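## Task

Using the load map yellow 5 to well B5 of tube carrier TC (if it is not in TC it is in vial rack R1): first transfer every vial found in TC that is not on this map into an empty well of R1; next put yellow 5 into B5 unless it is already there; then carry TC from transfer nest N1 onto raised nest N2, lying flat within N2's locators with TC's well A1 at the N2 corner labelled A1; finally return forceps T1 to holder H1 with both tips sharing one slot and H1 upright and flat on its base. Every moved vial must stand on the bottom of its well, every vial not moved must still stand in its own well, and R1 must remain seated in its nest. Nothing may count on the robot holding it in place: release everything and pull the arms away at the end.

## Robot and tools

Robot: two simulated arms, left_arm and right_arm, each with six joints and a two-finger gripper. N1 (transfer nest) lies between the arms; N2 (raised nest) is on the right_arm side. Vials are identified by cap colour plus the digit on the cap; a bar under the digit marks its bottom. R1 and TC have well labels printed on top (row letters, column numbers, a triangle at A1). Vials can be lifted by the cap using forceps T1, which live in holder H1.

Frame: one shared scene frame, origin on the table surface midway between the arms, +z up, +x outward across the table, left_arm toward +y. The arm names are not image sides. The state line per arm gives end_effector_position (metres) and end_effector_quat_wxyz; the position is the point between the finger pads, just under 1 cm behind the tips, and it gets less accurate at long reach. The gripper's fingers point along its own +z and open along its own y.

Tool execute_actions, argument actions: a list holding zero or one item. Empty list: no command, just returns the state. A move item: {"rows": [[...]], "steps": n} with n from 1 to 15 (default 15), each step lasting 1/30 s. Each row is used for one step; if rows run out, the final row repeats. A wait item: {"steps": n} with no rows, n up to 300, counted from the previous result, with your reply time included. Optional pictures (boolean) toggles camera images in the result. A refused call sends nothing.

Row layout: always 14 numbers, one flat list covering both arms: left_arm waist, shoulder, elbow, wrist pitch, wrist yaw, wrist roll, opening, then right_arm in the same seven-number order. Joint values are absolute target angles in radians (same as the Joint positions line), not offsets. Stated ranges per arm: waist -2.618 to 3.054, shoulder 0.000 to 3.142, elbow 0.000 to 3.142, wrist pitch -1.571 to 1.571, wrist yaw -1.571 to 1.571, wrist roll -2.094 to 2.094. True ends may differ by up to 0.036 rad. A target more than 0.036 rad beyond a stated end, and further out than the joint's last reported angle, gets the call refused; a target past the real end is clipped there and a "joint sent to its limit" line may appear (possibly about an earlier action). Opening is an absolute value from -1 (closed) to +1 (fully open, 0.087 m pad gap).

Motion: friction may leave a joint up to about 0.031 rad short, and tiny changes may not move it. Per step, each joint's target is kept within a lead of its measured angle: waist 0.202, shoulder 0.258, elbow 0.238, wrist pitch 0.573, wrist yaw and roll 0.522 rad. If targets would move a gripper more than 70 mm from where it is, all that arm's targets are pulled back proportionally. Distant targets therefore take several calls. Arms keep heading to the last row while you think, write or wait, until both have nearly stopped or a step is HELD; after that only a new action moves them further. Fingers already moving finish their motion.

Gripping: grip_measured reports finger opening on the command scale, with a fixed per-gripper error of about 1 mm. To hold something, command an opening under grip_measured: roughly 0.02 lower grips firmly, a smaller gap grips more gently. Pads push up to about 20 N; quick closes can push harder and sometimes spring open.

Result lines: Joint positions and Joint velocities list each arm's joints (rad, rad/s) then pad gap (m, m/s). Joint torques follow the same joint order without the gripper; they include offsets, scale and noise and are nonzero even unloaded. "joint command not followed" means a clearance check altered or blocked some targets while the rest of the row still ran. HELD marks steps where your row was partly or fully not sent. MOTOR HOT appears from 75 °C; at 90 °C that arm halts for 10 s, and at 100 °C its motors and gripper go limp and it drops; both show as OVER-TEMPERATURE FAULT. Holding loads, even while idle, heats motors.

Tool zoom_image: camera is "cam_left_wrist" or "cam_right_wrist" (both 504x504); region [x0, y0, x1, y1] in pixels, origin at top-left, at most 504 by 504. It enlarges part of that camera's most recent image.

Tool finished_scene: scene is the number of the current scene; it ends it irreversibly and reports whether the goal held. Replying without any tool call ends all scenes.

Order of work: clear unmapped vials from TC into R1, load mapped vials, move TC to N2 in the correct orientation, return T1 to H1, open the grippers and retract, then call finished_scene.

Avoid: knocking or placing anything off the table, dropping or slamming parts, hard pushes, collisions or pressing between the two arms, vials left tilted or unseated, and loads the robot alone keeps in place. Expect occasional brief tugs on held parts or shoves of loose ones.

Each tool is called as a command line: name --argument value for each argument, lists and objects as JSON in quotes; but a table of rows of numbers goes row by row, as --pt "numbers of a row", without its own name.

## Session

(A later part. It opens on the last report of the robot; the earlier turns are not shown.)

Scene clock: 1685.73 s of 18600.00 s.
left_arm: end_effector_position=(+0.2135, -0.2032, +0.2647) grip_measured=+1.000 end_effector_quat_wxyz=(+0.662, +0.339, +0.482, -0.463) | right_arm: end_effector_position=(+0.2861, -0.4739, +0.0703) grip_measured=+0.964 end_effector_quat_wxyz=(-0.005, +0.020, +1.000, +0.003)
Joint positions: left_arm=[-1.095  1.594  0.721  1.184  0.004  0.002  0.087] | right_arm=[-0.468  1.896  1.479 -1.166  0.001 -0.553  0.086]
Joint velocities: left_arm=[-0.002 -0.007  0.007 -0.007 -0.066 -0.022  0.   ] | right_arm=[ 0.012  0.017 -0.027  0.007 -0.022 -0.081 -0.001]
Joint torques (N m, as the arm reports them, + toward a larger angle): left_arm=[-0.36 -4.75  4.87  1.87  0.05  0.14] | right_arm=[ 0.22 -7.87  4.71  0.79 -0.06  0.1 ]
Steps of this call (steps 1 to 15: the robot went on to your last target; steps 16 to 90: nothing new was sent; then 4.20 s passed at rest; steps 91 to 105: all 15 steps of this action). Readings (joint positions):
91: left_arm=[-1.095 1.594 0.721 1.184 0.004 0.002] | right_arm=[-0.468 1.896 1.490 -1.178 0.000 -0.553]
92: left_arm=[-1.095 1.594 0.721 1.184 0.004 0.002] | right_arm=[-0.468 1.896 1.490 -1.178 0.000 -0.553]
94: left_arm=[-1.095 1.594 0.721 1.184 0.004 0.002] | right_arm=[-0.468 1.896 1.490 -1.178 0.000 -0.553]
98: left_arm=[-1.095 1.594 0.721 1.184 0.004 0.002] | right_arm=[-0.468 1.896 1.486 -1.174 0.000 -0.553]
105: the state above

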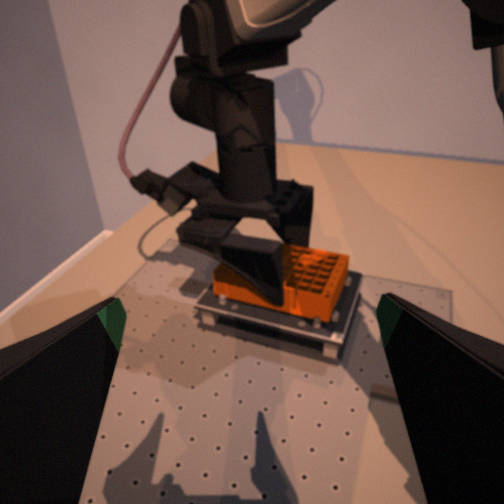

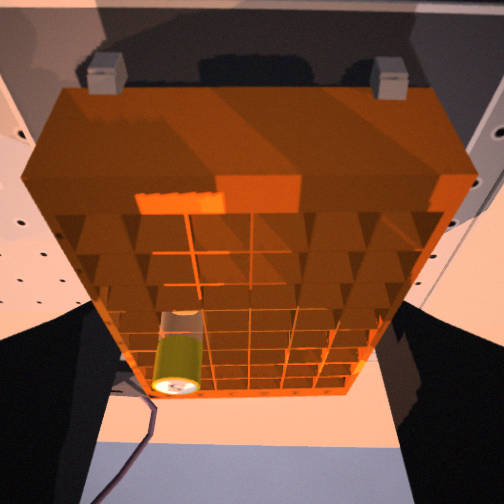

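execute_actions --actions '[{"rows":[[-1.1,1.6,0.7,1.2,0,0,1,-0.466,1.897,1.466,-1.143,0,-0.55,0.938],[-1.1,1.6,0.7,1.2,0,0,1,-0.466,1.897,1.464,-1.14,0,-0.55,0.938],[-1.1,1.6,0.7,1.2,0,0,1,-0.466,1.897,1.462,-1.138,0,-0.55,0.938],[-1.1,1.6,0.7,1.2,0,0,1,-0.466,1.897,1.46,-1.136,0,-0.55,0.938],[-1.1,1.6,0.7,1.2,0,0,1,-0.466,1.897,1.458,-1.134,0,-0.55,0.938],[-1.1,1.6,0.7,1.2,0,0,1,-0.466,1.897,1.456,-1.133,0,-0.55,0.938],[-1.1,1.6,0.7,1.2,0,0,1,-0.466,1.897,1.454,-1.133,0,-0.55,0.938],[-1.1,1.6,0.7,1.2,0,0,1,-0.466,1.897,1.452,-1.133,0,-0.55,0.938]]}]'

zoom_image --camera "cam_left_wrist" --region '[190, 210, 400, 370]'

Scene clock: 1696.97 s of 18600.00 s.
left_arm: end_effector_position=(+0.2135, -0.2032, +0.2647) grip_measured=+1.000 end_effector_quat_wxyz=(+0.662, +0.339, +0.482, -0.463) | right_arm: end_effector_position=(+0.2859, -0.4739, +0.0689) grip_measured=+0.963 end_effector_quat_wxyz=(-0.005, +0.020, +1.000, +0.002)
Joint positions: left_arm=[-1.095  1.594  0.721  1.184  0.004  0.002  0.087] | right_arm=[-0.468  1.896  1.474 -1.16   0.002 -0.553  0.086]
Joint velocities: left_arm=[ 0.007 -0.012 -0.012 -0.051 -0.051 -0.051  0.   ] | right_arm=[ 0.002  0.017  0.002 -0.066 -0.066 -0.007  0.001]
Joint torques (N m, as the arm reports them, + toward a larger angle): left_arm=[-0.36 -4.76  4.88  1.87  0.05  0.14] | right_arm=[ 0.21 -7.89  4.03  0.88 -0.06  0.11]
Steps of this call (steps 1 to 15: the robot went on to your last target; steps 16 to 90: nothing new was sent; then 7.73 s passed at rest; steps 91 to 105: all 15 steps of this action). Readings (joint positions):
91: left_arm=[-1.095 1.594 0.721 1.184 0.004 0.002] | right_arm=[-0.468 1.896 1.479 -1.165 0.001 -0.553]
92: left_arm=[-1.095 1.594 0.721 1.184 0.004 0.002] | right_arm=[-0.468 1.896 1.479 -1.165 0.001 -0.553]
94: left_arm=[-1.095 1.594 0.721 1.184 0.004 0.002] | right_arm=[-0.468 1.896 1.479 -1.165 0.001 -0.553]
98: left_arm=[-1.095 1.594 0.721 1.184 0.004 0.002] | right_arm=[-0.468 1.896 1.474 -1.160 0.002 -0.553]
105: the state above

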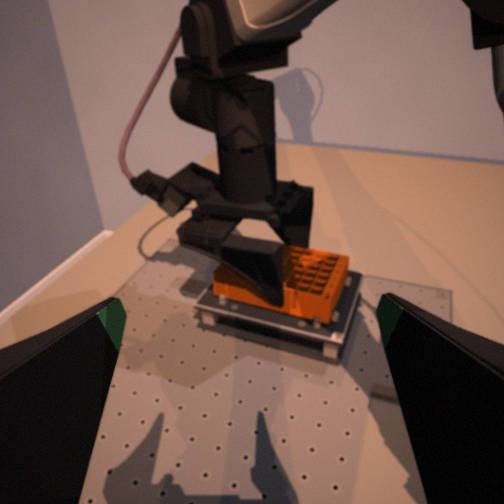

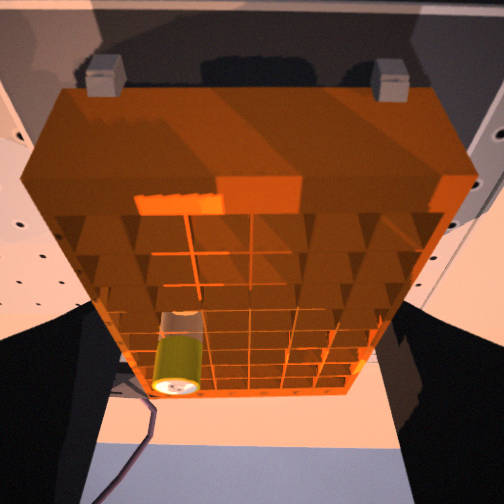

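Region (190, 210, 400, 370) of cam_left_wrist's 504x504 image, scaled by 2.400, with more detail than that image has; it fills the top 384 rows of this view, and the rest is white.

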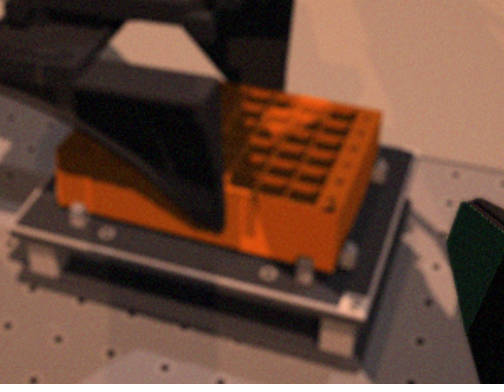

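Touching the floor (far side first). Relax and open.

execute_actions --actions '[{"rows":[[-1.1,1.6,0.7,1.2,0,0,1,-0.468,1.89,1.475,-1.158,0,-0.553,0.945],[-1.1,1.6,0.7,1.2,0,0,1,-0.468,1.89,1.475,-1.158,0,-0.553,0.952],[-1.1,1.6,0.7,1.2,0,0,1,-0.468,1.89,1.475,-1.158,0,-0.553,0.958],[-1.1,1.6,0.7,1.2,0,0,1,-0.468,1.89,1.475,-1.158,0,-0.553,0.964],[-1.1,1.6,0.7,1.2,0,0,1,-0.468,1.89,1.475,-1.158,0,-0.553,0.972],[-1.1,1.6,0.7,1.2,0,0,1,-0.468,1.89,1.475,-1.158,0,-0.553,0.985],[-1.1,1.6,0.7,1.2,0,0,1,-0.468,1.89,1.475,-1.158,0,-0.553,1]]}]'

zoom_image --camera "cam_left_wrist" --region '[190, 210, 400, 370]'

Scene clock: 1705.80 s of 18600.00 s.
left_arm: end_effector_position=(+0.2135, -0.2032, +0.2647) grip_measured=+1.000 end_effector_quat_wxyz=(+0.662, +0.339, +0.482, -0.463) | right_arm: end_effector_position=(+0.2859, -0.4739, +0.0689) grip_measured=+1.000 end_effector_quat_wxyz=(-0.005, +0.020, +1.000, +0.002)
Joint positions: left_arm=[-1.095  1.594  0.721  1.184  0.004  0.002  0.087] | right_arm=[-0.468  1.896  1.474 -1.16   0.002 -0.553  0.087]
Joint velocities: left_arm=[ 0.002  0.017 -0.002 -0.066  0.007 -0.037  0.   ] | right_arm=[ 0.002  0.012  0.002  0.066 -0.037 -0.022  0.   ]
Joint torques (N m, as the arm reports them, + toward a larger angle): left_arm=[-0.37 -4.75  4.87  1.87  0.05  0.14] | right_arm=[ 0.03 -8.45  5.84  0.57 -0.07  0.08]
Steps of this call (steps 1 to 15: the robot went on to your last target; steps 16 to 90: nothing new was sent; then 5.33 s passed at rest; steps 91 to 105: all 15 steps of this action). Readings (joint positions):
91: left_arm=[-1.095 1.594 0.721 1.184 0.004 0.002] | right_arm=[-0.468 1.896 1.474 -1.160 0.002 -0.553]
92: left_arm=[-1.095 1.594 0.721 1.184 0.004 0.002] | right_arm=[-0.468 1.896 1.474 -1.160 0.002 -0.553]
94: left_arm=[-1.095 1.594 0.721 1.184 0.004 0.002] | right_arm=[-0.468 1.896 1.474 -1.160 0.002 -0.553]
98: left_arm=[-1.095 1.594 0.721 1.184 0.004 0.002] | right_arm=[-0.468 1.896 1.474 -1.160 0.002 -0.553]
105: the state above

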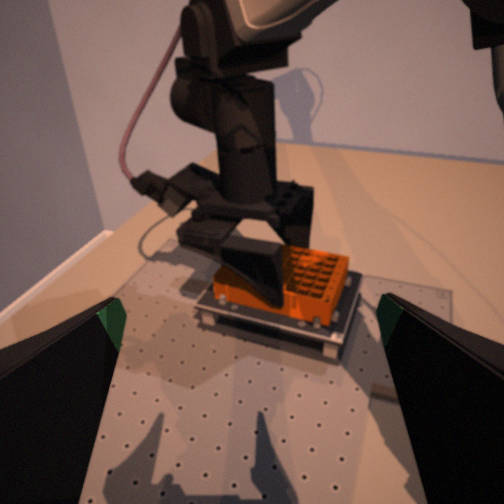

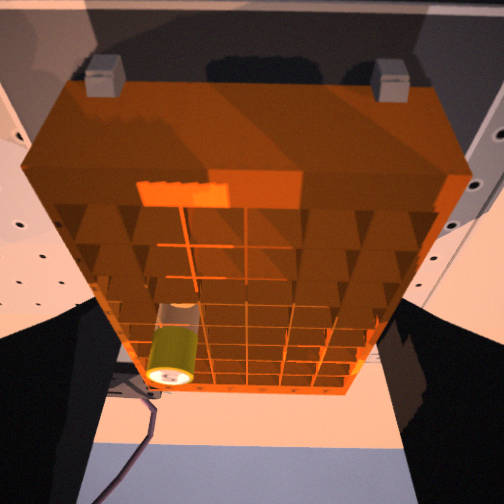

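Region (190, 210, 400, 370) of cam_left_wrist's 504x504 image, scaled by 2.400, with more detail than that image has; it fills the top 384 rows of this view, and the rest is white.

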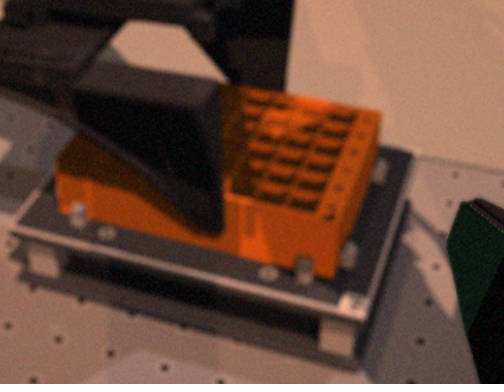

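execute_actions --actions '[{"rows":[[-1.1,1.6,0.7,1.2,0,0,1,-0.468,1.89,1.5,-1.18,0,-0.553,1],[-1.1,1.6,0.7,1.2,0,0,1,-0.468,1.89,1.505,-1.19,0,-0.553,1],[-1.1,1.6,0.7,1.2,0,0,1,-0.468,1.89,1.511,-1.2,0,-0.553,1],[-1.1,1.6,0.7,1.2,0,0,1,-0.468,1.89,1.518,-1.21,0,-0.553,1],[-1.1,1.6,0.7,1.2,0,0,1,-0.468,1.89,1.525,-1.219,0,-0.553,1],[-1.1,1.6,0.7,1.2,0,0,1,-0.468,1.89,1.532,-1.227,0,-0.553,1],[-1.1,1.6,0.7,1.2,0,0,1,-0.468,1.89,1.539,-1.235,0,-0.553,1],[-1.1,1.6,0.7,1.2,0,0,1,-0.468,1.89,1.546,-1.243,0,-0.553,1],[-1.1,1.6,0.7,1.2,0,0,1,-0.468,1.89,1.553,-1.251,0,-0.553,1],[-1.1,1.6,0.7,1.2,0,0,1,-0.468,1.89,1.56,-1.259,0,-0.553,1],[-1.1,1.6,0.7,1.2,0,0,1,-0.468,1.89,1.567,-1.267,0,-0.553,1],[-1.1,1.6,0.7,1.2,0,0,1,-0.468,1.89,1.574,-1.275,0,-0.553,1],[-1.1,1.6,0.7,1.2,0,0,1,-0.468,1.89,1.581,-1.283,0,-0.553,1],[-1.1,1.6,0.7,1.2,0,0,1,-0.468,1.89,1.588,-1.291,0,-0.553,1],[-1.1,1.6,0.7,1.2,0,0,1,-0.468,1.89,1.595,-1.299,0,-0.553,1]]}]' --pictures false

execute_actions --actions '[{"rows":[[-1.1,1.6,0.7,1.2,0,0,1,-0.468,1.89,1.603,-1.307,0,-0.553,1],[-1.1,1.6,0.7,1.2,0,0,1,-0.468,1.89,1.612,-1.316,0,-0.553,1],[-1.1,1.6,0.7,1.2,0,0,1,-0.468,1.89,1.622,-1.326,0,-0.553,1],[-1.1,1.6,0.7,1.2,0,0,1,-0.468,1.89,1.634,-1.337,0,-0.553,1],[-1.1,1.6,0.7,1.2,0,0,1,-0.468,1.89,1.646,-1.348,0,-0.553,1],[-1.1,1.6,0.7,1.2,0,0,1,-0.468,1.89,1.66,-1.359,0,-0.553,1],[-1.1,1.6,0.7,1.2,0,0,1,-0.468,1.89,1.674,-1.37,0,-0.553,1],[-1.1,1.6,0.7,1.2,0,0,1,-0.468,1.89,1.688,-1.38,0,-0.553,1],[-1.1,1.6,0.7,1.2,0,0,1,-0.468,1.89,1.702,-1.39,0,-0.553,1],[-1.1,1.6,0.7,1.2,0,0,1,-0.468,1.89,1.716,-1.4,0,-0.553,1],[-1.1,1.6,0.7,1.2,0,0,1,-0.468,1.89,1.73,-1.41,0,-0.553,1],[-1.1,1.6,0.7,1.2,0,0,1,-0.468,1.89,1.744,-1.418,0,-0.553,1],[-1.1,1.6,0.7,1.2,0,0,1,-0.468,1.89,1.757,-1.425,0,-0.553,1],[-1.1,1.6,0.7,1.2,0,0,1,-0.468,1.89,1.768,-1.43,0,-0.553,1],[-1.1,1.6,0.7,1.2,0,0,1,-0.468,1.89,1.775,-1.43,0,-0.553,1]]}]' --pictures false

execute_actions --actions '[{"steps":12}]'

zoom_image --camera "cam_left_wrist" --region '[190, 210, 400, 370]'

Scene clock: 1736.67 s of 18600.00 s.
left_arm: end_effector_position=(+0.2135, -0.2032, +0.2647) grip_measured=+1.000 end_effector_quat_wxyz=(+0.662, +0.339, +0.482, -0.463) | right_arm: end_effector_position=(+0.2864, -0.4743, +0.0902) grip_measured=+1.000 end_effector_quat_wxyz=(-0.009, +0.020, +1.000, +0.005)
Joint positions: left_arm=[-1.095  1.594  0.721  1.184  0.004  0.002  0.087] | right_arm=[-0.468  1.896  1.557 -1.253  0.002 -0.553  0.087]
Joint velocities: left_arm=[-0.022 -0.012  0.002 -0.066 -0.022  0.007  0.   ] | right_arm=[-0.012  0.007  0.188 -0.256 -0.022 -0.066  0.   ]
Joint torques (N m, as the arm reports them, + toward a larger angle): left_arm=[-0.36 -4.75  4.87  1.87  0.05  0.14] | right_arm=[ 0.06 -8.46  7.84  0.36 -0.07  0.08]
Steps of this call (steps 1 to 15: the robot went on to your last target; steps 16 to 90: nothing new was sent; then 27.37 s passed at rest; steps 91 to 105: all 15 steps of this action). Readings (joint positions):
91: left_arm=[-1.095 1.594 0.721 1.184 0.004 0.002] | right_arm=[-0.468 1.896 1.474 -1.160 0.002 -0.553]
92: left_arm=[-1.095 1.594 0.721 1.184 0.004 0.002] | right_arm=[-0.468 1.896 1.474 -1.162 0.002 -0.553]
94: left_arm=[-1.095 1.594 0.721 1.184 0.004 0.002] | right_arm=[-0.468 1.896 1.479 -1.174 0.002 -0.553]
98: left_arm=[-1.095 1.594 0.721 1.184 0.004 0.002] | right_arm=[-0.468 1.896 1.507 -1.201 0.002 -0.553]
105: the state above

Scene clock: 1737.17 s of 18600.00 s.
left_arm: end_effector_position=(+0.2135, -0.2032, +0.2647) grip_measured=+1.000 end_effector_quat_wxyz=(+0.662, +0.339, +0.482, -0.463) | right_arm: end_effector_position=(+0.2952, -0.4802, +0.1334) grip_measured=+1.000 end_effector_quat_wxyz=(+0.008, +0.020, +1.000, -0.006)
Joint positions: left_arm=[-1.095  1.594  0.721  1.184  0.004  0.002  0.087] | right_arm=[-0.468  1.896  1.734 -1.389  0.002 -0.553  0.087]
Joint velocities: left_arm=[-0.007  0.007 -0.007  0.007 -0.051 -0.022  0.   ] | right_arm=[-0.007  0.007  0.32  -0.154  0.037  0.022  0.   ]
Joint torques (N m, as the arm reports them, + toward a larger angle): left_arm=[-0.36 -4.74  4.88  1.87  0.05  0.14] | right_arm=[ 0.07 -8.46  7.42  0.43 -0.06  0.08]
Steps of this call (steps 1 to 15: all 15 steps of this action). Readings (joint positions):
1: left_arm=[-1.095 1.594 0.721 1.184 0.004 0.002] | right_arm=[-0.468 1.896 1.565 -1.261 0.002 -0.553]
2: left_arm=[-1.095 1.594 0.721 1.184 0.004 0.002] | right_arm=[-0.468 1.896 1.572 -1.269 0.002 -0.553]
4: left_arm=[-1.095 1.594 0.721 1.184 0.004 0.002] | right_arm=[-0.468 1.896 1.590 -1.287 0.002 -0.553]
8: left_arm=[-1.095 1.594 0.721 1.184 0.004 0.002] | right_arm=[-0.468 1.896 1.639 -1.327 0.002 -0.553]
15: the state above

Scene clock: 1737.57 s of 18600.00 s.
left_arm: end_effector_position=(+0.2135, -0.2032, +0.2647) grip_measured=+1.000 end_effector_quat_wxyz=(+0.662, +0.339, +0.482, -0.463) | right_arm: end_effector_position=(+0.2929, -0.4786, +0.1378) grip_measured=+1.000 end_effector_quat_wxyz=(+0.004, +0.020, +1.000, -0.004)
Joint positions: left_arm=[-1.095  1.594  0.721  1.184  0.004  0.002  0.087] | right_arm=[-0.468  1.896  1.751 -1.415  0.002 -0.553  0.087]
Joint velocities: left_arm=[0.002 0.007 0.017 0.022 0.007 0.037 0.   ] | right_arm=[ 0.002  0.002 -0.017 -0.022 -0.051 -0.007  0.   ]
Joint torques (N m, as the arm reports them, + toward a larger angle): left_arm=[-0.36 -4.73  4.87  1.87  0.05  0.14] | right_arm=[ 0.06 -8.53  7.74  0.43 -0.06  0.08]
Steps of this call (steps 1 to 12: the robot went on to your last target). Readings (joint positions):
1: left_arm=[-1.095 1.594 0.721 1.184 0.004 0.002] | right_arm=[-0.468 1.896 1.743 -1.394 0.002 -0.553]
2: left_arm=[-1.095 1.594 0.721 1.184 0.004 0.002] | right_arm=[-0.468 1.896 1.749 -1.397 0.002 -0.553]
4: left_arm=[-1.095 1.594 0.721 1.184 0.004 0.002] | right_arm=[-0.468 1.896 1.751 -1.402 0.002 -0.553]
8: left_arm=[-1.095 1.594 0.721 1.184 0.004 0.002] | right_arm=[-0.468 1.896 1.751 -1.412 0.002 -0.553]
12: the state above

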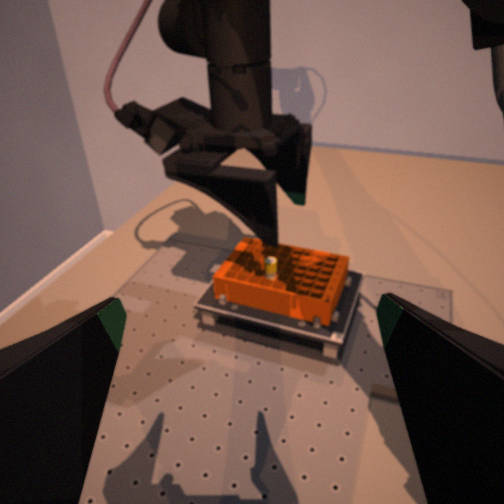

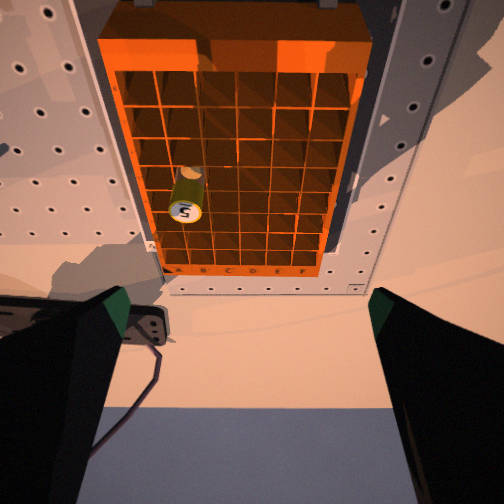

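Region (190, 210, 400, 370) of cam_left_wrist's 504x504 image, scaled by 2.400, with more detail than that image has; it fills the top 384 rows of this view, and the rest is white.

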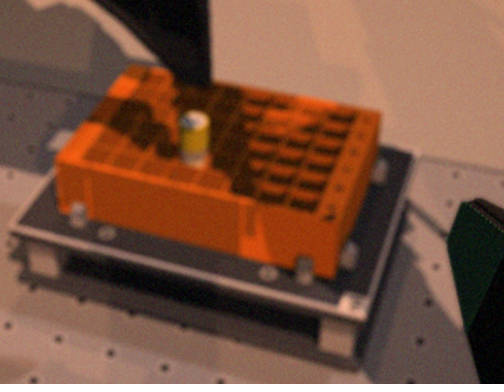

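execute_actions --actions '[{"rows":[[-1.1,1.6,0.7,1.2,0,0,1,-0.48,1.9,1.775,-1.43,0,-0.53,1],[-1.1,1.6,0.7,1.2,0,0,1,-0.495,1.9,1.775,-1.43,0,-0.5,1],[-1.1,1.6,0.7,1.2,0,0,1,-0.51,1.9,1.775,-1.43,0,-0.47,1],[-1.1,1.6,0.7,1.2,0,0,1,-0.525,1.9,1.775,-1.43,0,-0.43,1],[-1.1,1.6,0.7,1.2,0,0,1,-0.54,1.9,1.775,-1.43,0,-0.39,1],[-1.1,1.6,0.7,1.2,0,0,1,-0.555,1.9,1.775,-1.43,0,-0.35,1],[-1.1,1.6,0.7,1.2,0,0,1,-0.57,1.9,1.775,-1.43,0,-0.31,1],[-1.1,1.6,0.7,1.2,0,0,1,-0.585,1.9,1.775,-1.43,0,-0.27,1],[-1.1,1.6,0.7,1.2,0,0,1,-0.6,1.9,1.775,-1.43,0,-0.23,1],[-1.1,1.6,0.7,1.2,0,0,1,-0.615,1.9,1.775,-1.43,0,-0.19,1],[-1.1,1.6,0.7,1.2,0,0,1,-0.63,1.9,1.775,-1.43,0,-0.15,1],[-1.1,1.6,0.7,1.2,0,0,1,-0.645,1.9,1.775,-1.43,0,-0.11,1],[-1.1,1.6,0.7,1.2,0,0,1,-0.66,1.9,1.775,-1.43,0,-0.07,1],[-1.1,1.6,0.7,1.2,0,0,1,-0.67,1.9,1.775,-1.43,0,-0.03,1],[-1.1,1.6,0.7,1.2,0,0,1,-0.68,1.9,1.775,-1.43,0,0,1]]}]' --pictures false

execute_actions --actions '[{"steps":20}]'

Scene clock: 1760.00 s of 18600.00 s.
left_arm: end_effector_position=(+0.2135, -0.2032, +0.2647) grip_measured=+1.000 end_effector_quat_wxyz=(+0.662, +0.339, +0.482, -0.463) | right_arm: end_effector_position=(+0.2580, -0.5073, +0.1378) grip_measured=+1.000 end_effector_quat_wxyz=(+0.004, +0.305, +0.952, -0.002)
Joint positions: left_arm=[-1.095  1.594  0.721  1.184  0.004  0.002  0.087] | right_arm=[-0.654  1.896  1.751 -1.417  0.001 -0.159  0.087]
Joint velocities: left_arm=[-0.012  0.017  0.002 -0.007 -0.007 -0.037  0.   ] | right_arm=[-0.354  0.002 -0.012 -0.051  0.022  1.004  0.   ]
Joint torques (N m, as the arm reports them, + toward a larger angle): left_arm=[-0.36 -4.75  4.88  1.87  0.05  0.14] | right_arm=[-0.26 -7.72  7.74  0.44 -0.02  0.13]
Steps of this call (steps 1 to 30: the robot went on to your last target; steps 31 to 90: nothing new was sent; then 18.93 s passed at rest; steps 91 to 105: all 15 steps of this action). Readings (joint positions):
91: left_arm=[-1.095 1.594 0.721 1.184 0.004 0.002] | right_arm=[-0.468 1.896 1.751 -1.417 0.002 -0.551]
92: left_arm=[-1.095 1.594 0.721 1.184 0.004 0.002] | right_arm=[-0.469 1.896 1.751 -1.417 0.002 -0.544]
94: left_arm=[-1.095 1.594 0.721 1.184 0.004 0.002] | right_arm=[-0.482 1.896 1.751 -1.417 0.001 -0.516]
98: left_arm=[-1.095 1.594 0.721 1.184 0.004 0.002] | right_arm=[-0.544 1.896 1.751 -1.417 0.001 -0.409]
105: the state above

Scene clock: 1760.67 s of 18600.00 s.
left_arm: end_effector_position=(+0.2135, -0.2032, +0.2647) grip_measured=+1.000 end_effector_quat_wxyz=(+0.662, +0.339, +0.482, -0.463) | right_arm: end_effector_position=(+0.2567, -0.5077, +0.1378) grip_measured=+1.000 end_effector_quat_wxyz=(+0.004, +0.386, +0.923, -0.002)
Joint positions: left_arm=[-1.095  1.594  0.721  1.184  0.004  0.002  0.087] | right_arm=[-0.677  1.896  1.751 -1.417  0.001 -0.011  0.087]
Joint velocities: left_arm=[-0.012 -0.022  0.002  0.037  0.007 -0.051  0.   ] | right_arm=[ 0.002 -0.007 -0.007  0.037 -0.022  0.066  0.   ]
Joint torques (N m, as the arm reports them, + toward a larger angle): left_arm=[-0.36 -4.74  4.87  1.87  0.05  0.14] | right_arm=[-0.09 -7.72  7.75  0.45 -0.02  0.16]
Steps of this call (steps 1 to 20: the robot went on to your last target). Readings (joint positions):
1: left_arm=[-1.095 1.594 0.721 1.184 0.004 0.002] | right_arm=[-0.665 1.896 1.751 -1.417 0.001 -0.129]
2: left_arm=[-1.095 1.594 0.721 1.184 0.004 0.002] | right_arm=[-0.672 1.896 1.751 -1.417 0.001 -0.104]
4: left_arm=[-1.095 1.594 0.721 1.184 0.004 0.002] | right_arm=[-0.677 1.896 1.751 -1.417 0.001 -0.069]
8: left_arm=[-1.095 1.594 0.721 1.184 0.004 0.002] | right_arm=[-0.677 1.896 1.751 -1.417 0.001 -0.033]
20: the state above

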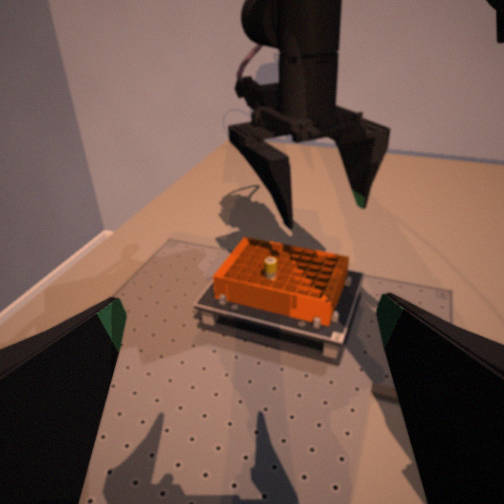

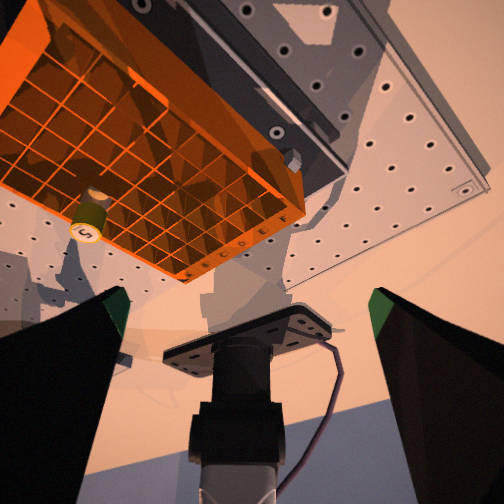

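zoom_image --camera "cam_right_wrist" --region '[230, 100, 360, 230]'

Region (230, 100, 360, 230) of cam_right_wrist's 504x504 image, scaled by 3.877, with more detail than that image has.

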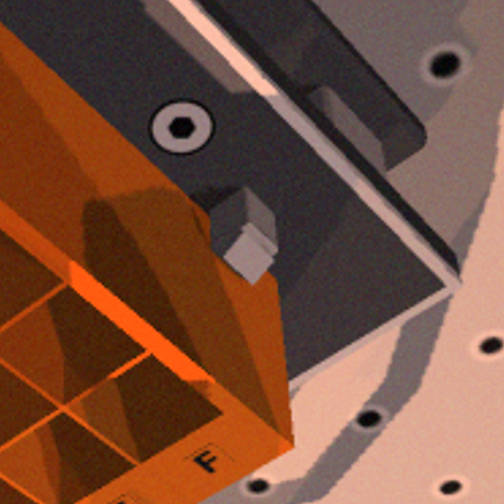

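finished_scene --scene 2

The scene is finished: the task was done.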